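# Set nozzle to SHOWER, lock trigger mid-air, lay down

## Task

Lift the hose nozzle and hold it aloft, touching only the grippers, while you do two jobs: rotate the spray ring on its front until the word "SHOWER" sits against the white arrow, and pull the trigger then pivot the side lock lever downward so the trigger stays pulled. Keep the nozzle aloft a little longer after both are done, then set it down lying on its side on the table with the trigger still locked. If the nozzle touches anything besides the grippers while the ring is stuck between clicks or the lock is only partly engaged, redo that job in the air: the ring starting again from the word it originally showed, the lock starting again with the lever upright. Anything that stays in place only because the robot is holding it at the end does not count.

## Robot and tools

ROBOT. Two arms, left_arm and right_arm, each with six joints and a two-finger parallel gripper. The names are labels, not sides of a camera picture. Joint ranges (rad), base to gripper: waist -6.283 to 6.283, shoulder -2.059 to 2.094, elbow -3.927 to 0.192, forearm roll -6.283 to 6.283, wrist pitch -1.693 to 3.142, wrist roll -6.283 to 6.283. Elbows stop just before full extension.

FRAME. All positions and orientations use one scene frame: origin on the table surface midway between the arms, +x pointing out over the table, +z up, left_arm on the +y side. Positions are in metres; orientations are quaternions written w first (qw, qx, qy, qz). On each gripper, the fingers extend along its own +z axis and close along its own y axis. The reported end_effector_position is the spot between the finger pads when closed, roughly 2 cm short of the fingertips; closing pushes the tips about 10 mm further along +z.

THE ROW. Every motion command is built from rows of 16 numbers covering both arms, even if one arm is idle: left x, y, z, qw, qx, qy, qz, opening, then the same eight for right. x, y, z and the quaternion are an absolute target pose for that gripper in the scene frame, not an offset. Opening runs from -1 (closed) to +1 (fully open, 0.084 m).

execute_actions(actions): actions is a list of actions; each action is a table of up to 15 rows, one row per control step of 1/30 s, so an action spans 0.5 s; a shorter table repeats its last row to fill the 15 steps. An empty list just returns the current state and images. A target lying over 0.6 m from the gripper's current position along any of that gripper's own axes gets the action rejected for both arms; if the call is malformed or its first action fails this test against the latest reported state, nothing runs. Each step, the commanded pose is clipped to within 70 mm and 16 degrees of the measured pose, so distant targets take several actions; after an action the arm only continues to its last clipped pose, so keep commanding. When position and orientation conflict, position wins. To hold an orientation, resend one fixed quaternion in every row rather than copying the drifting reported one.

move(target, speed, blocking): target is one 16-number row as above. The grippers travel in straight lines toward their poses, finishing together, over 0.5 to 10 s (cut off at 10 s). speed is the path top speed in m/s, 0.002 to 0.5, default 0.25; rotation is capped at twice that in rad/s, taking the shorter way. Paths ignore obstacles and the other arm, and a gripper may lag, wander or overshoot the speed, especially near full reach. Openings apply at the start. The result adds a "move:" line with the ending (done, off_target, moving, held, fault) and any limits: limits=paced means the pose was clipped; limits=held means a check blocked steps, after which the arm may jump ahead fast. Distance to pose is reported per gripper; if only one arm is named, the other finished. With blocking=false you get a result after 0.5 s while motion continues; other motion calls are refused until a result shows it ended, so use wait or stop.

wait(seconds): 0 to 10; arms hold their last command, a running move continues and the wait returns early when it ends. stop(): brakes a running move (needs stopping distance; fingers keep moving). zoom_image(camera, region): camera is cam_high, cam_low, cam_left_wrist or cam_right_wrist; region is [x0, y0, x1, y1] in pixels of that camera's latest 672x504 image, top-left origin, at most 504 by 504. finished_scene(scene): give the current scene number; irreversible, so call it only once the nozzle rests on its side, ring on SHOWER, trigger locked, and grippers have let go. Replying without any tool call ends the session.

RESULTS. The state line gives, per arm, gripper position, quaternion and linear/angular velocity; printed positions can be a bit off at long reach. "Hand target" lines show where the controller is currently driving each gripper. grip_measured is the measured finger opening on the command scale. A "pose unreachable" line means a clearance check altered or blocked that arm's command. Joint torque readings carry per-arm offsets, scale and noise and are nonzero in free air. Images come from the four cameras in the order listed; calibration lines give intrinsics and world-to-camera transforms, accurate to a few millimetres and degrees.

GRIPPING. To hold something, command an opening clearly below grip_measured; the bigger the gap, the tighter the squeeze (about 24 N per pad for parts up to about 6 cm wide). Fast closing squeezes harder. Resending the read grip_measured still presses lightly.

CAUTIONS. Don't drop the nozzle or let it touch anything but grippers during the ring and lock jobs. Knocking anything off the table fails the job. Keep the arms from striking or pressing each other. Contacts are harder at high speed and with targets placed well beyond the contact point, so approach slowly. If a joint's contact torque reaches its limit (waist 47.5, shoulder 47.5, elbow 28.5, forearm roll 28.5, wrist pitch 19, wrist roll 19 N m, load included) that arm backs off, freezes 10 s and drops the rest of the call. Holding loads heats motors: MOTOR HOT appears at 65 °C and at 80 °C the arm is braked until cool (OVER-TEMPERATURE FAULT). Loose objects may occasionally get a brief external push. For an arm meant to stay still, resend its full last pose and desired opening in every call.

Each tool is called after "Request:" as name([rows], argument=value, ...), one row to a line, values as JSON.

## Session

Request:
execute_actions(actions=[])

Scene clock: 0.00 s.
left_arm: end_effector_position=(+0.1526, +0.6427, +0.3748) grip_measured=+1.00 end_effector_quat_wxyz=(-0.017, +0.284, +0.959, +0.007) end_effector_velocity=(+0.000, -0.000, -0.000) end_effector_angular_velocity=(-0.000, +0.001, -0.001) | right_arm: end_effector_position=(+0.2393, -0.1493, +0.3224) grip_measured=+1.00 end_effector_quat_wxyz=(+0.059, +0.801, -0.595, +0.023) end_effector_velocity=(+0.000, +0.000, +0.001) end_effector_angular_velocity=(+0.002, -0.001, -0.000)
Joint positions: left_arm=[ 0.734 -0.54  -1.061  0.037  1.605 -1.748  0.084] | right_arm=[ 0.96  -0.643 -0.857 -0.066  1.608  2.033  0.084]
Joint velocities: left_arm=[-0.001 -0.     0.     0.     0.001  0.    -0.   ] | right_arm=[-0.     0.    -0.002  0.     0.     0.    -0.   ]
Joint torques (N m, as the arm reports them, + toward a larger angle): no reading
Motor temperatures (°C, as the motors report them): left_arm=[34 33 35 38 39 37] | right_arm=[34 34 36 31 36 36]
Hand target (left_arm): +0.153, +0.643, +0.375; -0.017, +0.284, +0.959, +0.007
Hand target (right_arm): +0.239, -0.149, +0.322; +0.059, +0.801, -0.595, +0.023
camera_calibration (this result's frames):
cam_left_wrist: T_world_to_cam=[[0.561414, 0.82731, 0.0193037, -0.596142], [0.827343, -0.560629, -0.0346171, 0.315947], [-0.0178169, 0.0354053, -0.999214, 0.486488], [0, 0, 0, 1]] pos_world=[0.0819535, 0.653099, 0.508551]
cam_right_wrist: T_world_to_cam=[[-0.953829, -0.295899, 0.0515256, 0.204914], [-0.30005, 0.946433, -0.119309, 0.323596], [-0.0134621, -0.129261, -0.991519, 0.432634], [0, 0, 0, 1]] pos_world=[0.298371, -0.189705, 0.457015]

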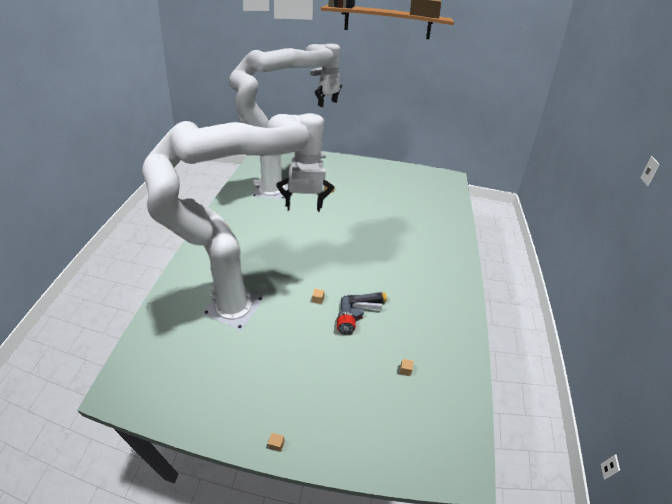

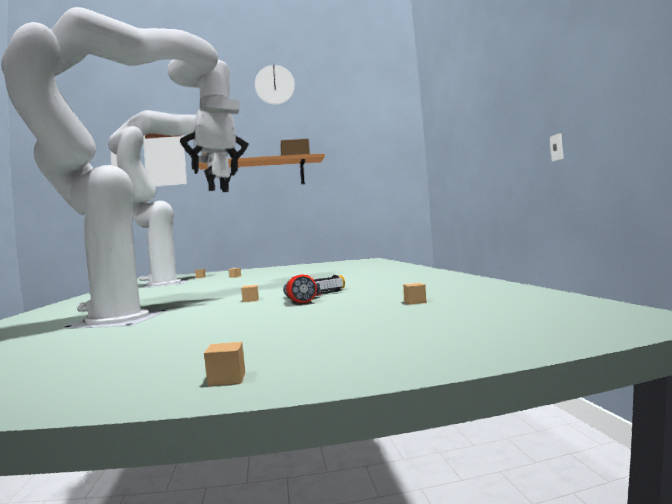

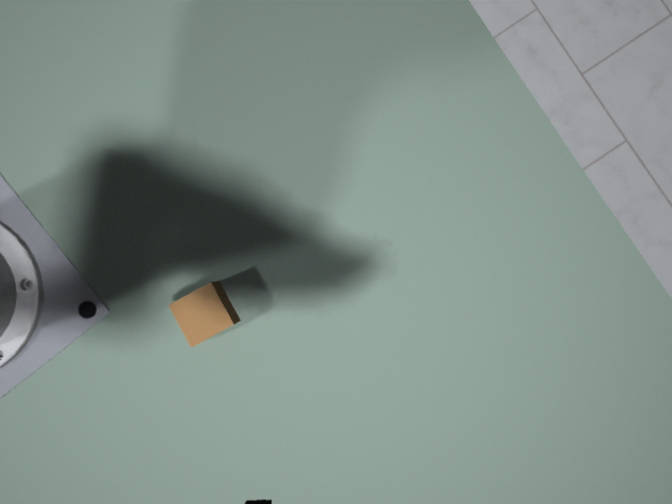

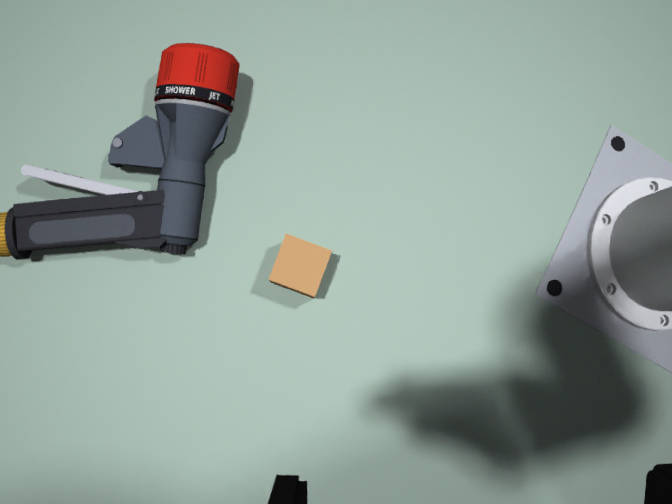

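Request:
move(target=[0.25,0.45,0.35,0,0.707,0.707,0,1,0.485,-0.214,0.12,0,0.985,0.174,0,1], speed=0.35)

Scene clock: 4.03 s.
left_arm: end_effector_position=(+0.2499, +0.4498, +0.3500) grip_measured=+1.00 end_effector_quat_wxyz=(+0.002, +0.707, +0.707, -0.000) end_effector_velocity=(+0.001, -0.001, -0.000) end_effector_angular_velocity=(+0.000, +0.000, -0.006) | right_arm: end_effector_position=(+0.4852, -0.2129, +0.1209) grip_measured=+1.00 end_effector_quat_wxyz=(+0.001, +0.985, +0.174, +0.001) end_effector_velocity=(+0.002, -0.000, -0.001) end_effector_angular_velocity=(+0.006, +0.006, +0.012)
Joint positions: left_arm=[ 0.059 -0.582 -0.959 -0.003  1.54  -1.43   0.084] | right_arm=[ 0.44   0.104 -0.94  -0.002  0.835 -0.113  0.084]
Joint velocities: left_arm=[-0.004  0.002 -0.001  0.    -0.001  0.001  0.   ] | right_arm=[-0.004  0.011 -0.011  0.01   0.005 -0.022 -0.   ]
Joint torques (N m, as the arm reports them, + toward a larger angle): left_arm=[  1.66  -8.88 -12.    -0.52  -1.15  -0.33] | right_arm=[ -2.37 -28.04 -22.65  -0.57  -2.26  -0.36]
Motor temperatures (°C, as the motors report them): left_arm=[34 33 36 38 39 37] | right_arm=[34 34 37 31 36 36]
Hand target (left_arm): +0.250, +0.450, +0.350; +0.002, +0.707, +0.707, -0.000
Hand target (right_arm): +0.485, -0.213, +0.121; +0.000, +0.985, +0.174, +0.000
Off the commanded pose (left_arm): 0.000 m, 0 deg.
Off the commanded pose (right_arm): 0.001 m, 0 deg.
move: done
camera_calibration (this result's frames):
cam_left_wrist: T_world_to_cam=[[0.99966, -0.0179945, 0.0188687, -0.219786], [-0.0180928, -0.999824, 0.00504917, 0.521457], [0.0187745, -0.00538884, -0.999809, 0.479745], [0, 0, 0, 1]] pos_world=[0.220139, 0.519995, 0.481168]
cam_right_wrist: T_world_to_cam=[[0.351169, -0.936199, -0.0145796, -0.330576], [-0.93627, -0.350962, -0.0149536, 0.453442], [0.00888265, 0.0189016, -0.999782, 0.249621], [0, 0, 0, 1]] pos_world=[0.538415, -0.155062, 0.251528]

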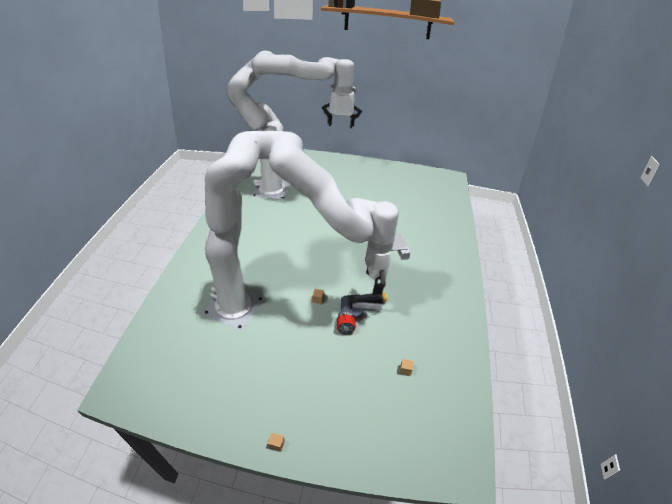

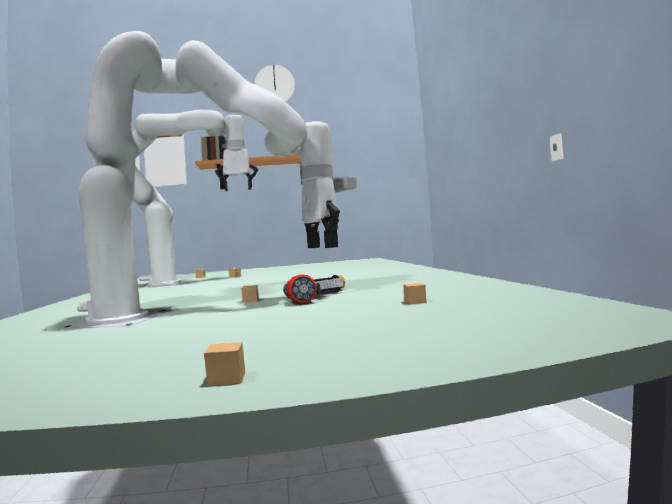

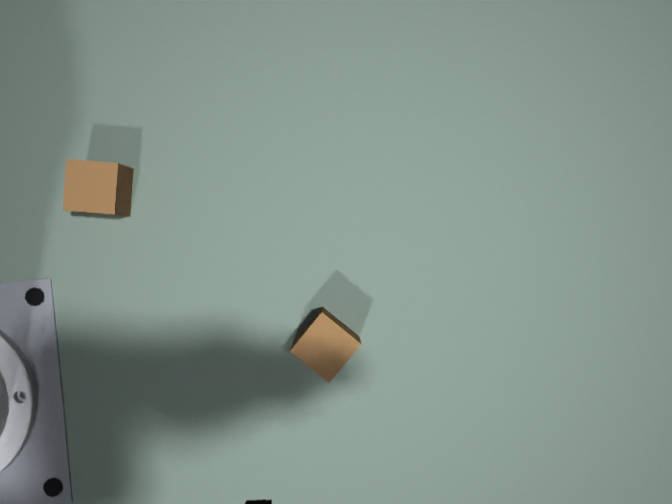

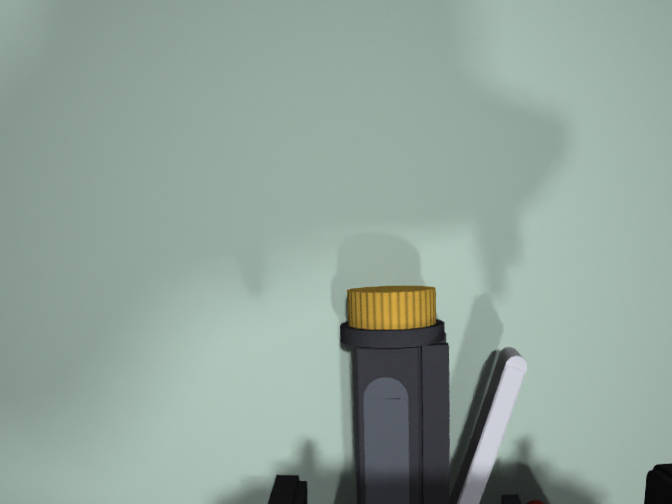

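Request:
move(target=[0.25,0.45,0.35,0,0.707,0.707,0,1,0.489,-0.210,0.03,0,0.985,0.174,0,1], speed=0.08)

Request:
execute_actions([
  [[0.25,0.45,0.35,0,0.707,0.707,0,1,0.489,-0.210,0.03,0,0.985,0.174,0,0.4]],
  [[0.25,0.45,0.35,0,0.707,0.707,0,1,0.489,-0.210,0.03,0,0.985,0.174,0,0]],
  [[0.25,0.45,0.35,0,0.707,0.707,0,1,0.489,-0.210,0.03,0,0.985,0.174,0,-1]],
])

Request:
move(target=[0.25,0.45,0.35,0,0.707,0.707,0,1,0.47,-0.210,0.1,0,0.985,0.174,0,-1], speed=0.08)

Request:
move(target=[0.3,0.4,0.3,0,1,0,0,-1,0.40,-0.12,0.25,0,0,1,0,-1], speed=0.35)

Request:
move(target=[0.36,0.2,0.22,0.5,0.5,-0.5,0.5,-1,0.33,-0.03,0.2,0.0707,-0.0707,0.7036,0.7036,-1], speed=0.25)

Request:
zoom_image(camera="cam_high", region=[290, 140, 430, 270])

Scene clock: 8.77 s.
left_arm: end_effector_position=(+0.2500, +0.4500, +0.3500) grip_measured=+1.00 end_effector_quat_wxyz=(+0.000, +0.707, +0.707, -0.000) end_effector_velocity=(-0.000, -0.000, -0.000) end_effector_angular_velocity=(-0.000, +0.001, -0.000) | right_arm: end_effector_position=(+0.4893, -0.2099, +0.0305) grip_measured=+1.00 end_effector_quat_wxyz=(-0.000, +0.985, +0.174, +0.000) end_effector_velocity=(+0.000, +0.000, -0.003) end_effector_angular_velocity=(-0.000, +0.002, -0.000)
Joint positions: left_arm=[ 0.057 -0.581 -0.96  -0.     1.541 -1.431  0.084] | right_arm=[ 0.444  0.308 -0.904  0.     0.596 -0.112  0.084]
Joint velocities: left_arm=[-0.  0.  0. -0.  0. -0. -0.] | right_arm=[ 0.     0.008 -0.001 -0.    -0.005  0.     0.   ]
Joint torques (N m, as the arm reports them, + toward a larger angle): left_arm=[  1.8   -8.71 -12.06  -0.35  -1.2   -0.41] | right_arm=[ -2.74 -30.27 -20.05  -0.51  -2.37  -0.04]
Motor temperatures (°C, as the motors report them): left_arm=[34 33 37 38 39 37] | right_arm=[34 35 38 31 36 36]
Hand target (left_arm): +0.250, +0.450, +0.350; +0.000, +0.707, +0.707, -0.000
Hand target (right_arm): +0.489, -0.210, +0.030; -0.000, +0.985, +0.174, +0.000
Off the commanded pose (left_arm): 0.000 m, 0 deg.
Off the commanded pose (right_arm): 0.001 m, 0 deg.
move: done
camera_calibration (this result's frames):
cam_left_wrist: T_world_to_cam=[[0.999675, -0.0187795, 0.0172428, -0.219007], [-0.0188219, -0.99982, 0.00230127, 0.522752], [0.0171965, -0.00262506, -0.999849, 0.478883], [0, 0, 0, 1]] pos_world=[0.22054, 0.519802, 0.481384]
cam_right_wrist: T_world_to_cam=[[0.352024, -0.935847, -0.0164457, -0.33077], [-0.93596, -0.351815, -0.0143151, 0.456556], [0.00761086, 0.0204318, -0.999762, 0.160112], [0, 0, 0, 1]] pos_world=[0.542539, -0.152198, 0.16117]

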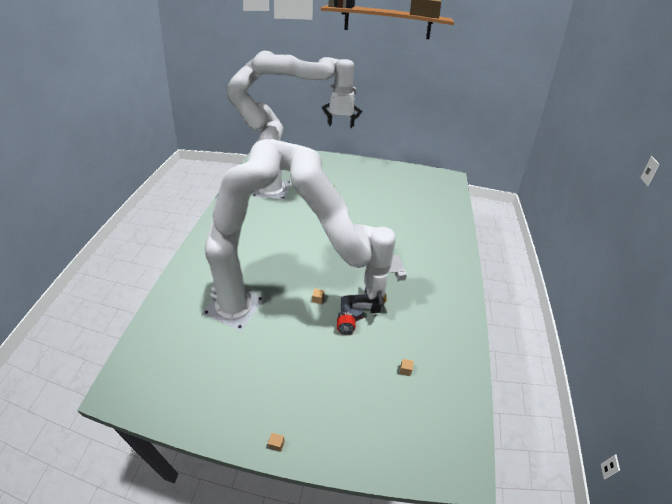

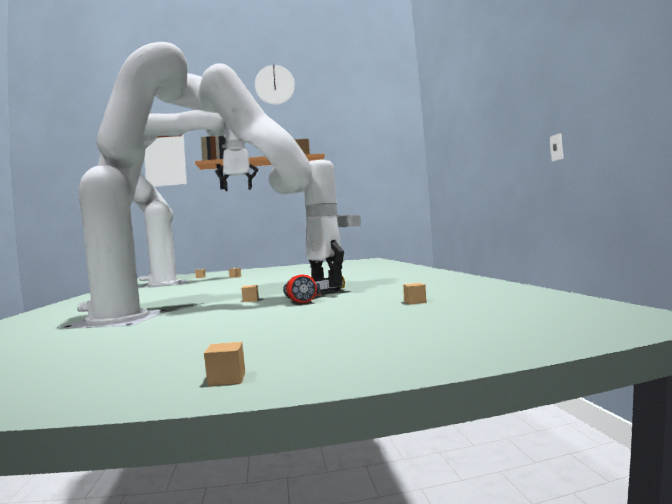

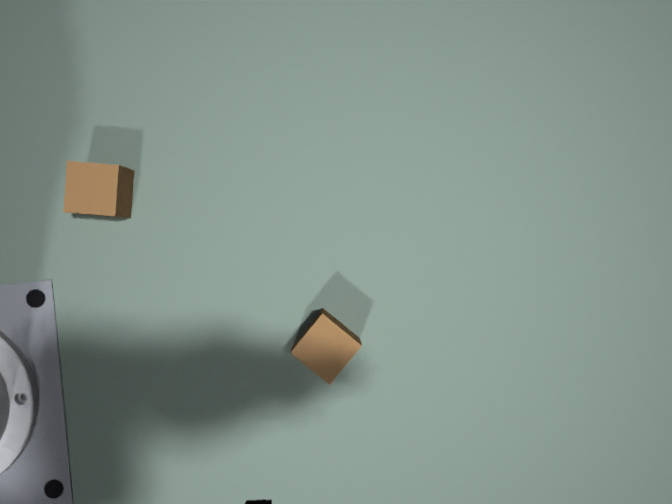

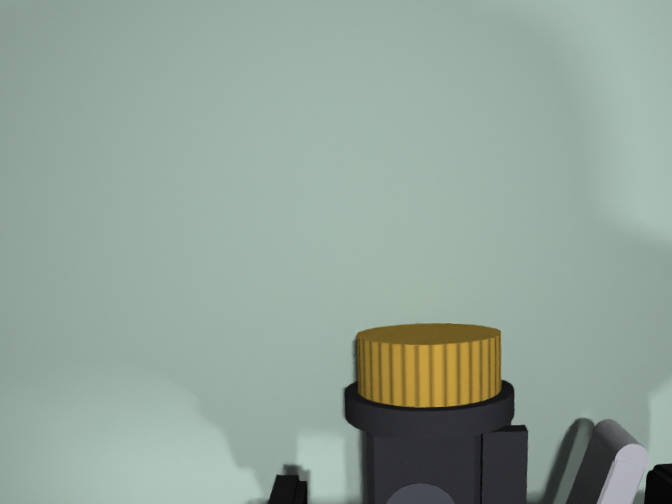

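Scene clock: 10.27 s.
left_arm: end_effector_position=(+0.2500, +0.4500, +0.3500) grip_measured=+1.00 end_effector_quat_wxyz=(+0.000, +0.707, +0.707, +0.000) end_effector_velocity=(-0.000, +0.000, +0.000) end_effector_angular_velocity=(-0.000, +0.000, +0.001) | right_arm: end_effector_position=(+0.4894, -0.2098, +0.0305) grip_measured=-0.12 end_effector_quat_wxyz=(-0.000, +0.985, +0.174, +0.001) end_effector_velocity=(-0.001, -0.000, -0.001) end_effector_angular_velocity=(-0.000, +0.002, -0.000)
Joint positions: left_arm=[ 0.057 -0.581 -0.96   0.     1.541 -1.431  0.084] | right_arm=[ 0.444  0.308 -0.904  0.     0.595 -0.112  0.039]
Joint velocities: left_arm=[ 0.001  0.    -0.    -0.     0.     0.     0.   ] | right_arm=[-0.     0.001  0.002  0.    -0.    -0.     0.   ]
Joint torques (N m, as the arm reports them, + toward a larger angle): left_arm=[  1.86  -8.88 -12.    -0.23  -1.15  -0.44] | right_arm=[ -4.6  -20.56 -12.83  -0.84  -1.02  -0.09]
Motor temperatures (°C, as the motors report them): left_arm=[34 33 37 38 39 37] | right_arm=[34 35 38 31 36 36]
Hand target (left_arm): +0.250, +0.450, +0.350; -0.000, +0.707, +0.707, +0.000
Hand target (right_arm): +0.489, -0.210, +0.030; -0.000, +0.985, +0.174, -0.000
Off the commanded pose (left_arm): 0.000 m, 0 deg.
Off the commanded pose (right_arm): 0.001 m, 0 deg.
camera_calibration (this result's frames):
cam_left_wrist: T_world_to_cam=[[0.999675, -0.0187711, 0.017245, -0.219012], [-0.0188132, -0.99982, 0.00228087, 0.522759], [0.0171991, -0.00260456, -0.999849, 0.478874], [0, 0, 0, 1]] pos_world=[0.220539, 0.519801, 0.481386]
cam_right_wrist: T_world_to_cam=[[0.352121, -0.935812, -0.0163294, -0.330789], [-0.935917, -0.351896, -0.0151383, 0.456735], [0.00842033, 0.0206134, -0.999752, 0.159761], [0, 0, 0, 1]] pos_world=[0.542598, -0.152126, 0.161234]

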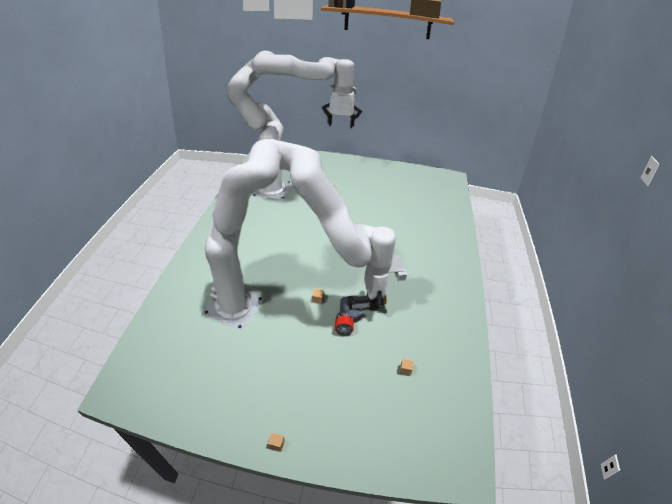

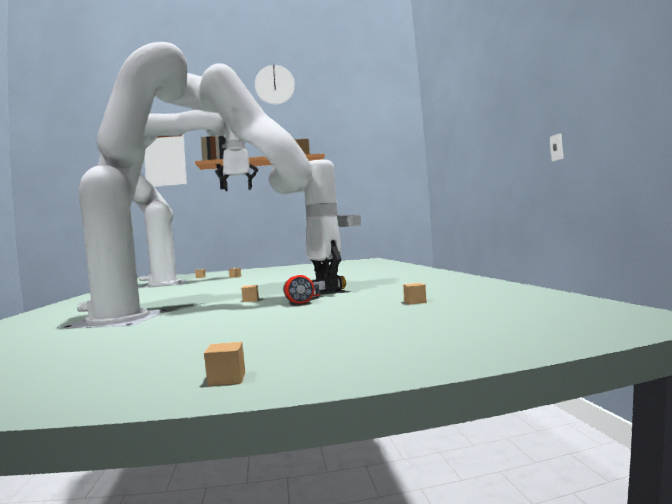

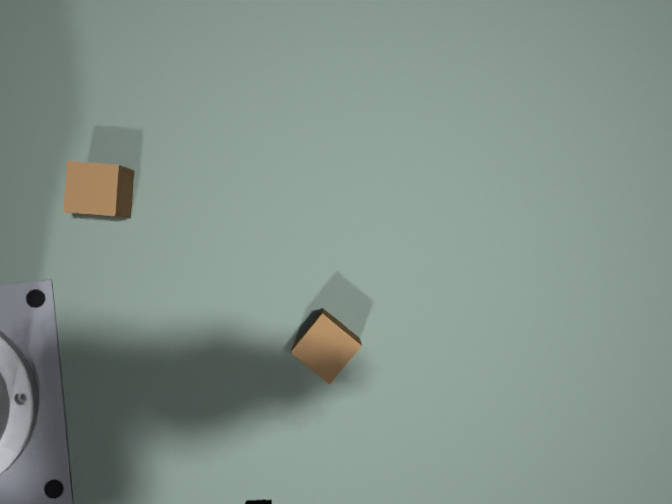

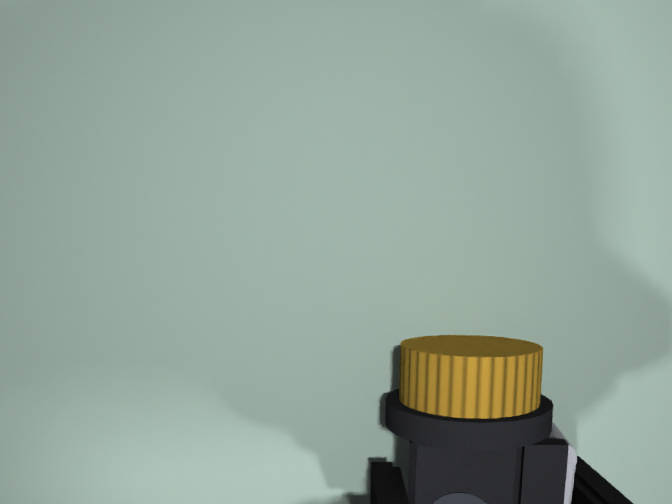

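Scene clock: 11.67 s.
left_arm: end_effector_position=(+0.2500, +0.4500, +0.3500) grip_measured=+1.00 end_effector_quat_wxyz=(+0.000, +0.707, +0.707, -0.000) end_effector_velocity=(-0.000, +0.000, -0.000) end_effector_angular_velocity=(-0.000, +0.000, +0.001) | right_arm: end_effector_position=(+0.4698, -0.2101, +0.0995) grip_measured=-0.17 end_effector_quat_wxyz=(+0.000, +0.985, +0.174, -0.000) end_effector_velocity=(-0.000, +0.000, +0.002) end_effector_angular_velocity=(+0.000, -0.001, +0.000)
Joint positions: left_arm=[ 0.057 -0.581 -0.96   0.     1.541 -1.431  0.084] | right_arm=[ 0.454  0.101 -0.866  0.     0.765 -0.103  0.037]
Joint velocities: left_arm=[ 0.001 -0.     0.    -0.     0.     0.    -0.   ] | right_arm=[ 0.    -0.006  0.    -0.     0.005  0.    -0.   ]
Joint torques (N m, as the arm reports them, + toward a larger angle): left_arm=[  1.53  -8.82 -11.93  -0.31  -1.24  -0.38] | right_arm=[ -2.8  -28.61 -23.15  -0.97  -2.33  -0.31]
Motor temperatures (°C, as the motors report them): left_arm=[34 33 38 38 39 37] | right_arm=[34 35 38 31 36 36]
Hand target (left_arm): +0.250, +0.450, +0.350; -0.000, +0.707, +0.707, +0.000
Hand target (right_arm): +0.470, -0.210, +0.100; +0.000, +0.985, +0.174, +0.000
Off the commanded pose (left_arm): 0.000 m, 0 deg.
Off the commanded pose (right_arm): 0.001 m, 0 deg.
move: done
camera_calibration (this result's frames):
cam_left_wrist: T_world_to_cam=[[0.999675, -0.0187708, 0.0172449, -0.219012], [-0.0188129, -0.99982, 0.00228096, 0.522759], [0.017199, -0.00260465, -0.999849, 0.478874], [0, 0, 0, 1]] pos_world=[0.220539, 0.519801, 0.481386]
cam_right_wrist: T_world_to_cam=[[0.351949, -0.935873, -0.0165235, -0.322957], [-0.935996, -0.35176, -0.0133129, 0.439201], [0.00664691, 0.0201514, -0.999775, 0.22967], [0, 0, 0, 1]] pos_world=[0.523228, -0.152382, 0.230129]

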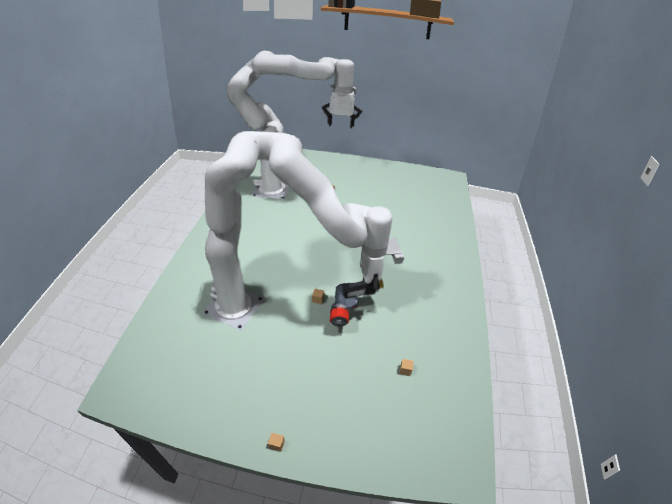

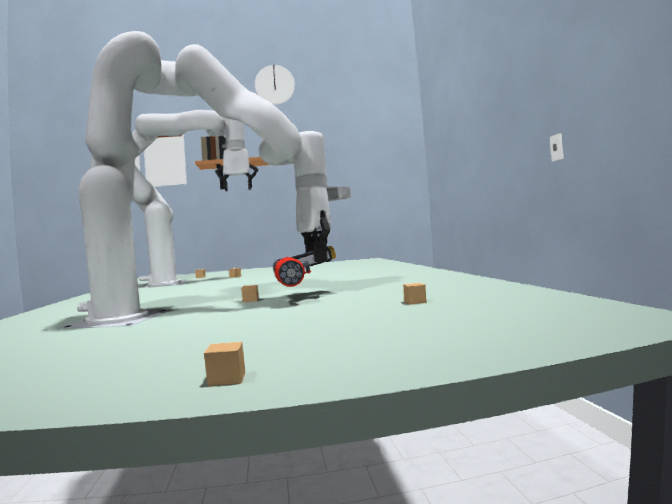

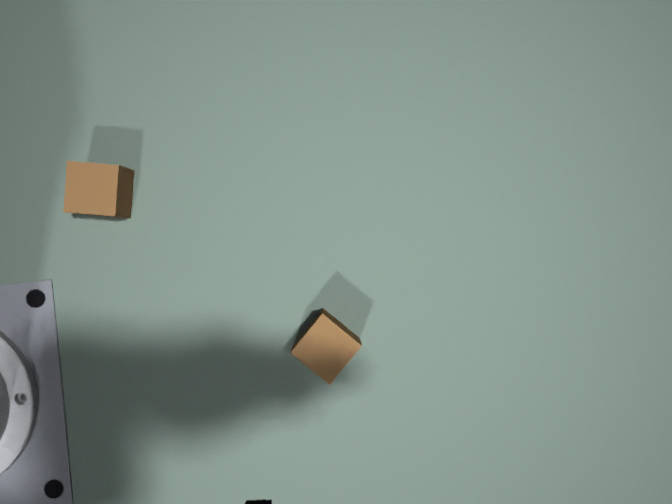

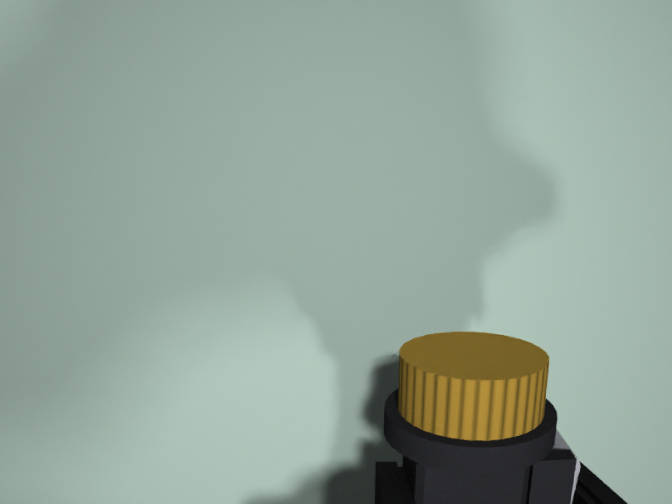

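Scene clock: 16.23 s.
left_arm: end_effector_position=(+0.3000, +0.3999, +0.3002) grip_measured=-1.00 end_effector_quat_wxyz=(+0.000, +1.000, +0.000, +0.000) end_effector_velocity=(+0.000, -0.000, -0.000) end_effector_angular_velocity=(-0.000, -0.000, -0.007) | right_arm: end_effector_position=(+0.3995, -0.1204, +0.2497) grip_measured=-0.17 end_effector_quat_wxyz=(-0.000, +0.001, +1.000, +0.000) end_effector_velocity=(-0.000, +0.001, +0.001) end_effector_angular_velocity=(+0.002, +0.001, +0.013)
Joint positions: left_arm=[-0.102 -0.433 -0.926 -0.001  1.359 -0.02   0.   ] | right_arm=[ 0.706 -0.203 -0.987  0.     1.19  -2.641  0.037]
Joint velocities: left_arm=[-0.     0.001 -0.    -0.    -0.001  0.006  0.   ] | right_arm=[-0.    -0.    -0.003  0.003  0.003 -0.014 -0.   ]
Joint torques (N m, as the arm reports them, + toward a larger angle): left_arm=[  1.69 -12.61 -12.3   -0.49  -1.3   -0.27] | right_arm=[ -2.47 -23.13 -26.61  -0.83  -2.55  -0.23]
Motor temperatures (°C, as the motors report them): left_arm=[34 34 38 38 39 37] | right_arm=[34 35 39 31 36 36]
Hand target (left_arm): +0.300, +0.400, +0.300; +0.000, +1.000, +0.000, +0.000
Hand target (right_arm): +0.400, -0.120, +0.250; -0.000, +0.000, +1.000, +0.000
Off the commanded pose (left_arm): 0.000 m, 0 deg.
Off the commanded pose (right_arm): 0.001 m, 0 deg.
move: done
camera_calibration (this result's frames):
cam_left_wrist: T_world_to_cam=[[-0.0181091, -0.999675, 0.0179418, 0.428331], [-0.999833, 0.0181508, 0.00216016, 0.36097], [-0.00248512, -0.0178997, -0.999837, 0.44008], [0, 0, 0, 1]] pos_world=[0.36976, 0.429517, 0.431544]
cam_right_wrist: T_world_to_cam=[[-0.00867464, 0.999828, -0.0163856, 0.165367], [0.999868, 0.00844776, -0.0138651, -0.322943], [-0.0137243, -0.0165037, -0.99977, 0.382231], [0, 0, 0, 1]] pos_world=[0.329581, -0.156303, 0.380375]

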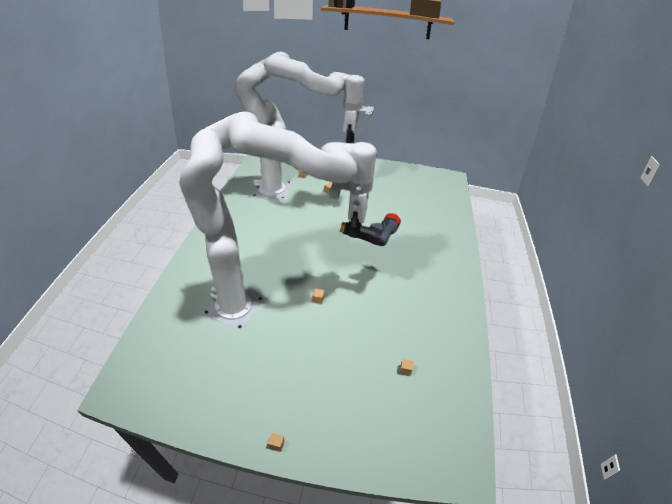

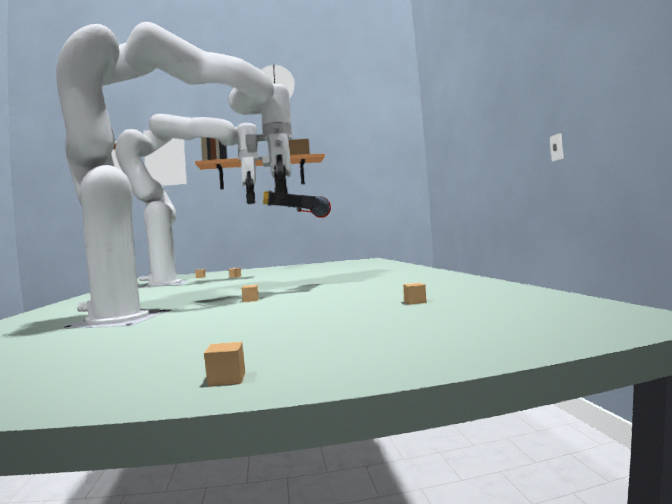

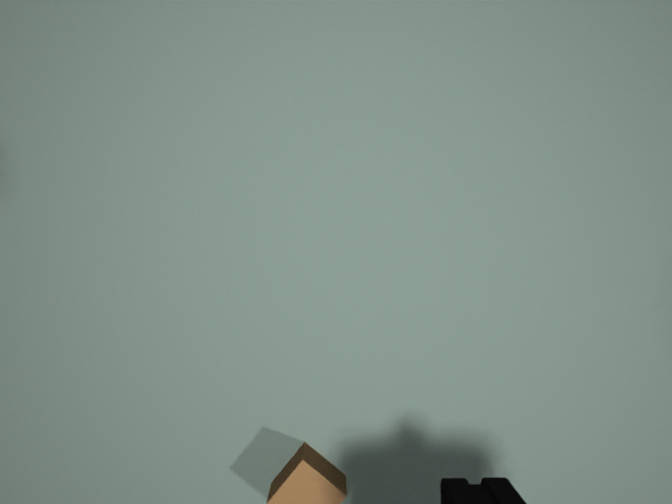

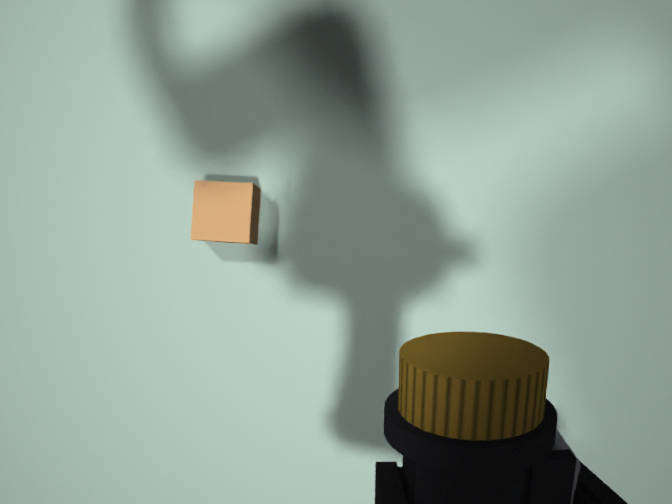

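Scene clock: 20.97 s.
left_arm: end_effector_position=(+0.3596, +0.2004, +0.2195) grip_measured=-1.00 end_effector_quat_wxyz=(+0.498, +0.503, -0.499, +0.500) end_effector_velocity=(+0.001, -0.001, -0.000) end_effector_angular_velocity=(-0.008, -0.006, -0.009) | right_arm: end_effector_position=(+0.3298, -0.0302, +0.2000) grip_measured=-0.17 end_effector_quat_wxyz=(+0.072, -0.071, +0.704, +0.703) end_effector_velocity=(-0.001, +0.001, -0.001) end_effector_angular_velocity=(+0.009, -0.000, +0.005)
Joint positions: left_arm=[ 0.036  0.255 -0.833 -1.474  1.629  2.566  0.   ] | right_arm=[ 0.352  0.014 -0.436  1.706  1.509 -4.497  0.037]
Joint velocities: left_arm=[-0.001  0.014 -0.012  0.003  0.011  0.008  0.   ] | right_arm=[-0.001  0.013 -0.003 -0.001  0.012 -0.01   0.   ]
Joint torques (N m, as the arm reports them, + toward a larger angle): left_arm=[  1.85 -21.75  -9.16  -1.14   2.3   -0.41] | right_arm=[ -2.52 -20.88 -17.2    0.72   2.73  -0.05]
Motor temperatures (°C, as the motors report them): left_arm=[34 34 39 38 39 37] | right_arm=[34 35 40 31 36 36]
Hand target (left_arm): +0.360, +0.200, +0.219; +0.498, +0.502, -0.499, +0.500
Hand target (right_arm): +0.330, -0.030, +0.200; +0.072, -0.071, +0.704, +0.703
Off the commanded pose (left_arm): 0.001 m, 0 deg.
Off the commanded pose (right_arm): 0.000 m, 0 deg.
move: done
camera_calibration (this result's frames):
cam_left_wrist: T_world_to_cam=[[-0.999775, 0.0115507, -0.0178049, 0.389562], [0.0178792, 0.00636032, -0.99982, 0.28071], [-0.0114354, -0.999913, -0.0065654, 0.337941], [0, 0, 0, 1]] pos_world=[0.38832, 0.331626, 0.289814]
cam_right_wrist: T_world_to_cam=[[-0.211114, 0.0187476, 0.977282, -0.087893], [0.977434, 0.0114737, 0.210927, -0.292128], [-0.00725862, 0.999758, -0.0207468, 0.165812], [0, 0, 0, 1]] pos_world=[0.268184, -0.160773, 0.150954]

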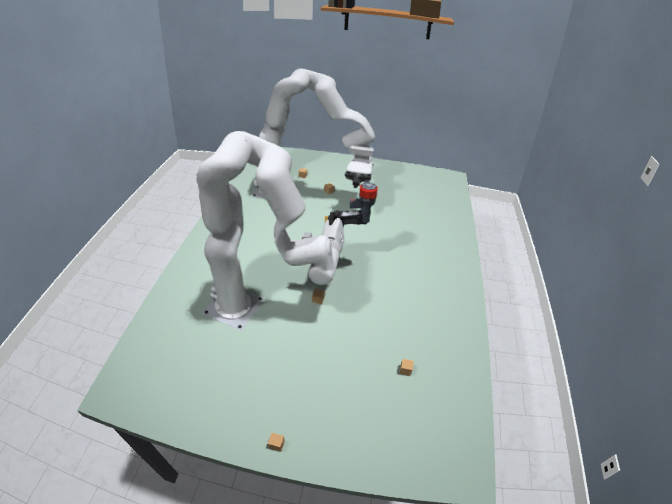

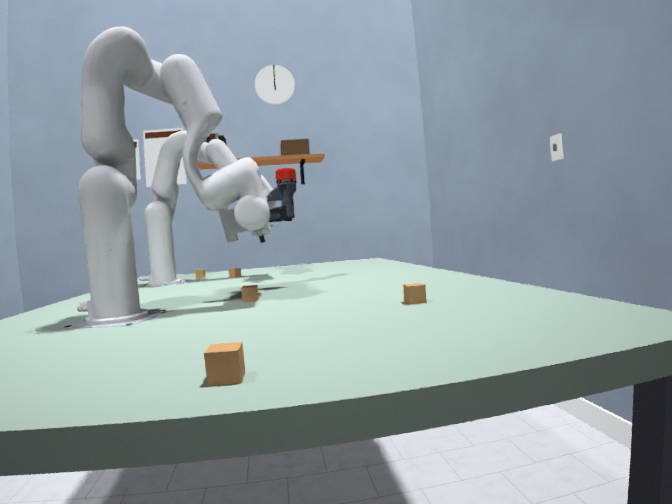

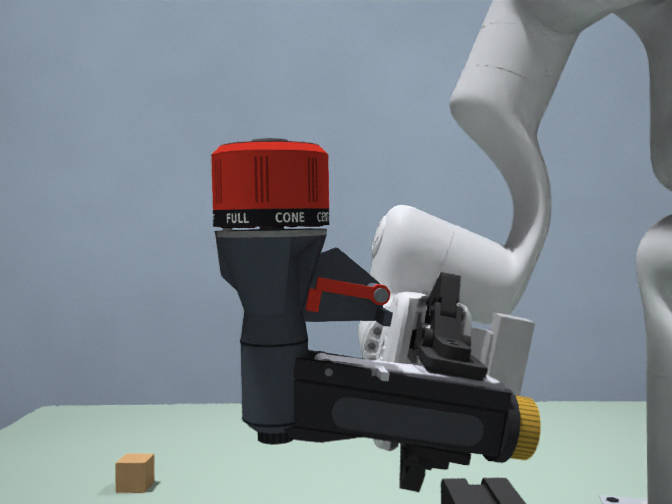

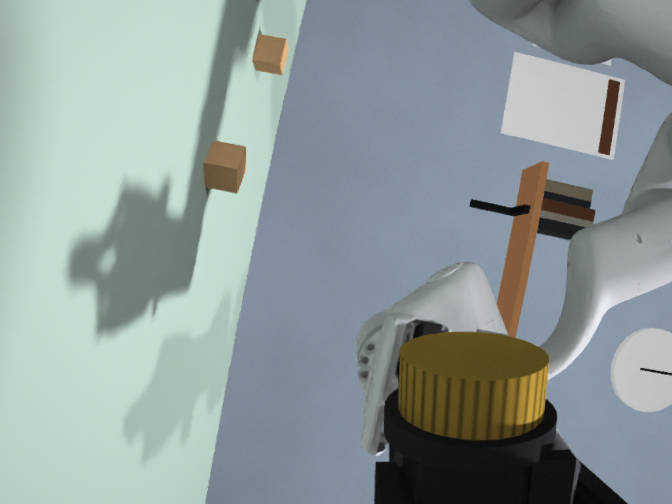

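Region (290, 140, 430, 270) of cam_high's 672x504 image, scaled by 3.600, with more detail than that image has; it fills the top 468 rows of this view, and the rest is white.

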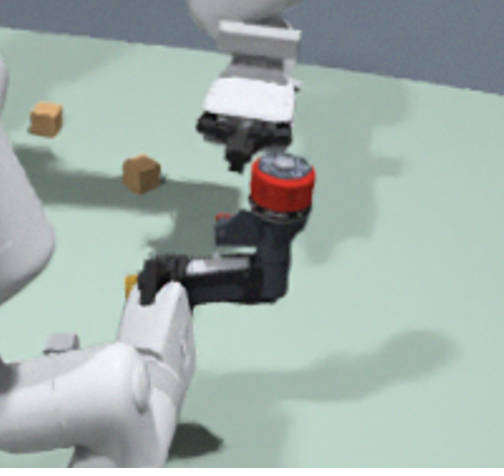

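Request:
move(target=[0.375,0.10,0.24,0.5,0.5,-0.5,0.5,-1,0.33,-0.03,0.2,0.1318,-0.009,0.7071,0.6947,-1], speed=0.2)

Scene clock: 23.03 s.
left_arm: end_effector_position=(+0.3749, +0.1004, +0.2401) grip_measured=-1.00 end_effector_quat_wxyz=(+0.500, +0.500, -0.500, +0.500) end_effector_velocity=(+0.001, -0.002, +0.000) end_effector_angular_velocity=(+0.000, -0.001, +0.001) | right_arm: end_effector_position=(+0.3300, -0.0300, +0.2000) grip_measured=-0.17 end_effector_quat_wxyz=(+0.132, -0.009, +0.707, +0.695) end_effector_velocity=(-0.000, +0.000, -0.000) end_effector_angular_velocity=(-0.000, +0.000, -0.003)
Joint positions: left_arm=[-0.224  0.252 -0.893 -1.686  1.486  2.505  0.   ] | right_arm=[ 0.414 -0.098 -0.306  1.925  1.424 -4.536  0.037]
Joint velocities: left_arm=[-0.005  0.003 -0.005 -0.004 -0.004 -0.001  0.   ] | right_arm=[ 0.003 -0.003  0.003  0.005 -0.003 -0.001  0.   ]
Joint torques (N m, as the arm reports them, + toward a larger angle): left_arm=[  1.55 -23.32 -10.07  -1.04   2.16  -0.34] | right_arm=[ -2.54 -17.49 -17.69   0.5    2.85  -0.61]
Motor temperatures (°C, as the motors report them): left_arm=[34 34 39 38 39 37] | right_arm=[34 35 40 31 36 36]
Hand target (left_arm): +0.375, +0.100, +0.240; +0.500, +0.500, -0.500, +0.500
Hand target (right_arm): +0.330, -0.030, +0.200; +0.132, -0.009, +0.707, +0.695
Off the commanded pose (left_arm): 0.000 m, 0 deg.
Off the commanded pose (right_arm): 0.000 m, 0 deg.
move: done
camera_calibration (this result's frames):
cam_left_wrist: T_world_to_cam=[[-0.999688, 0.0166901, -0.0185957, 0.406054], [0.0186284, 0.00180558, -0.999825, 0.301809], [-0.0166536, -0.999859, -0.00211593, 0.239218], [0, 0, 0, 1]] pos_world=[0.404289, 0.231863, 0.309813]
cam_right_wrist: T_world_to_cam=[[-0.202532, 0.0528005, 0.977851, -0.0896998], [0.965518, -0.156025, 0.208402, -0.292947], [0.163573, 0.986341, -0.0193798, 0.108597], [0, 0, 0, 1]] pos_world=[0.246915, -0.148084, 0.150868]

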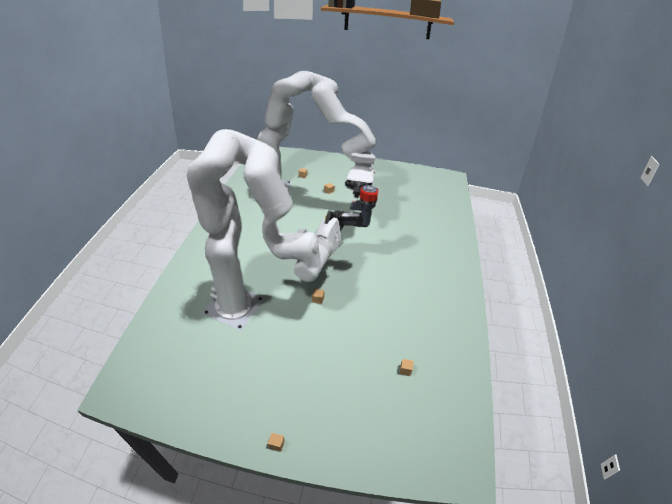

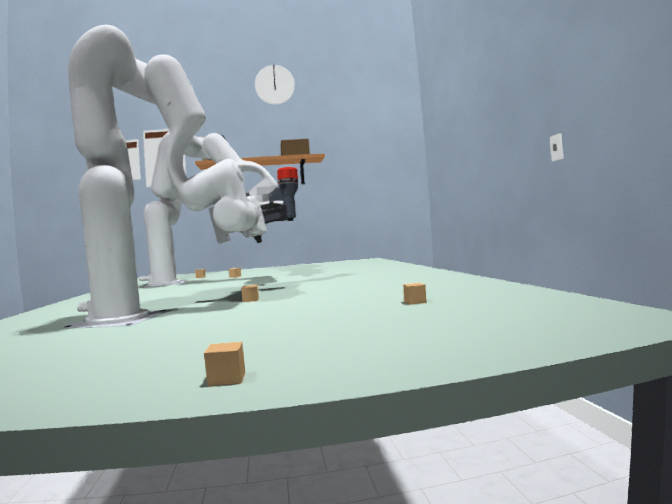

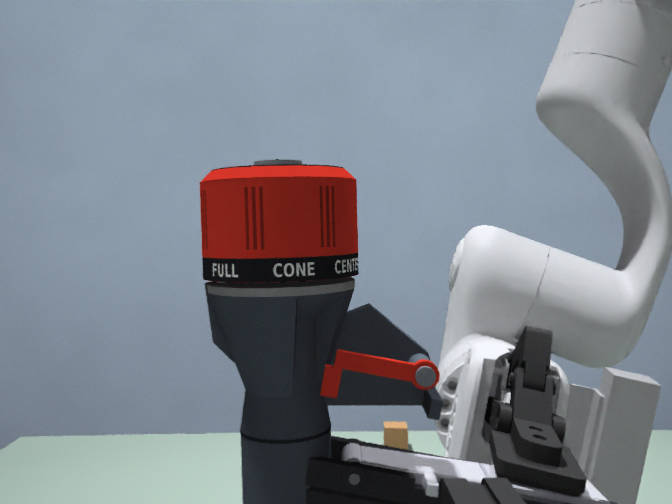

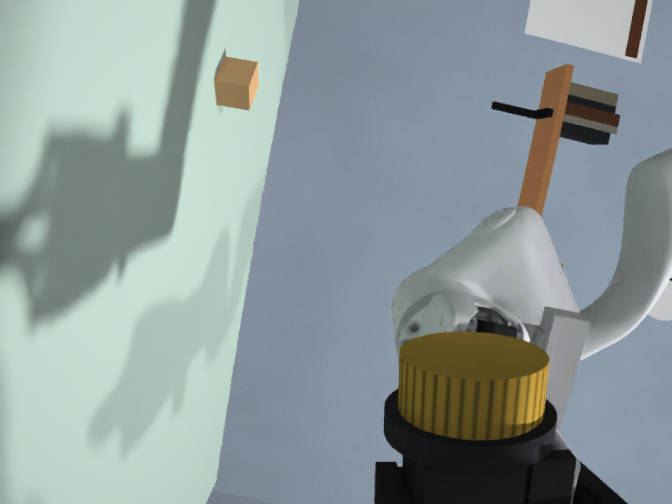

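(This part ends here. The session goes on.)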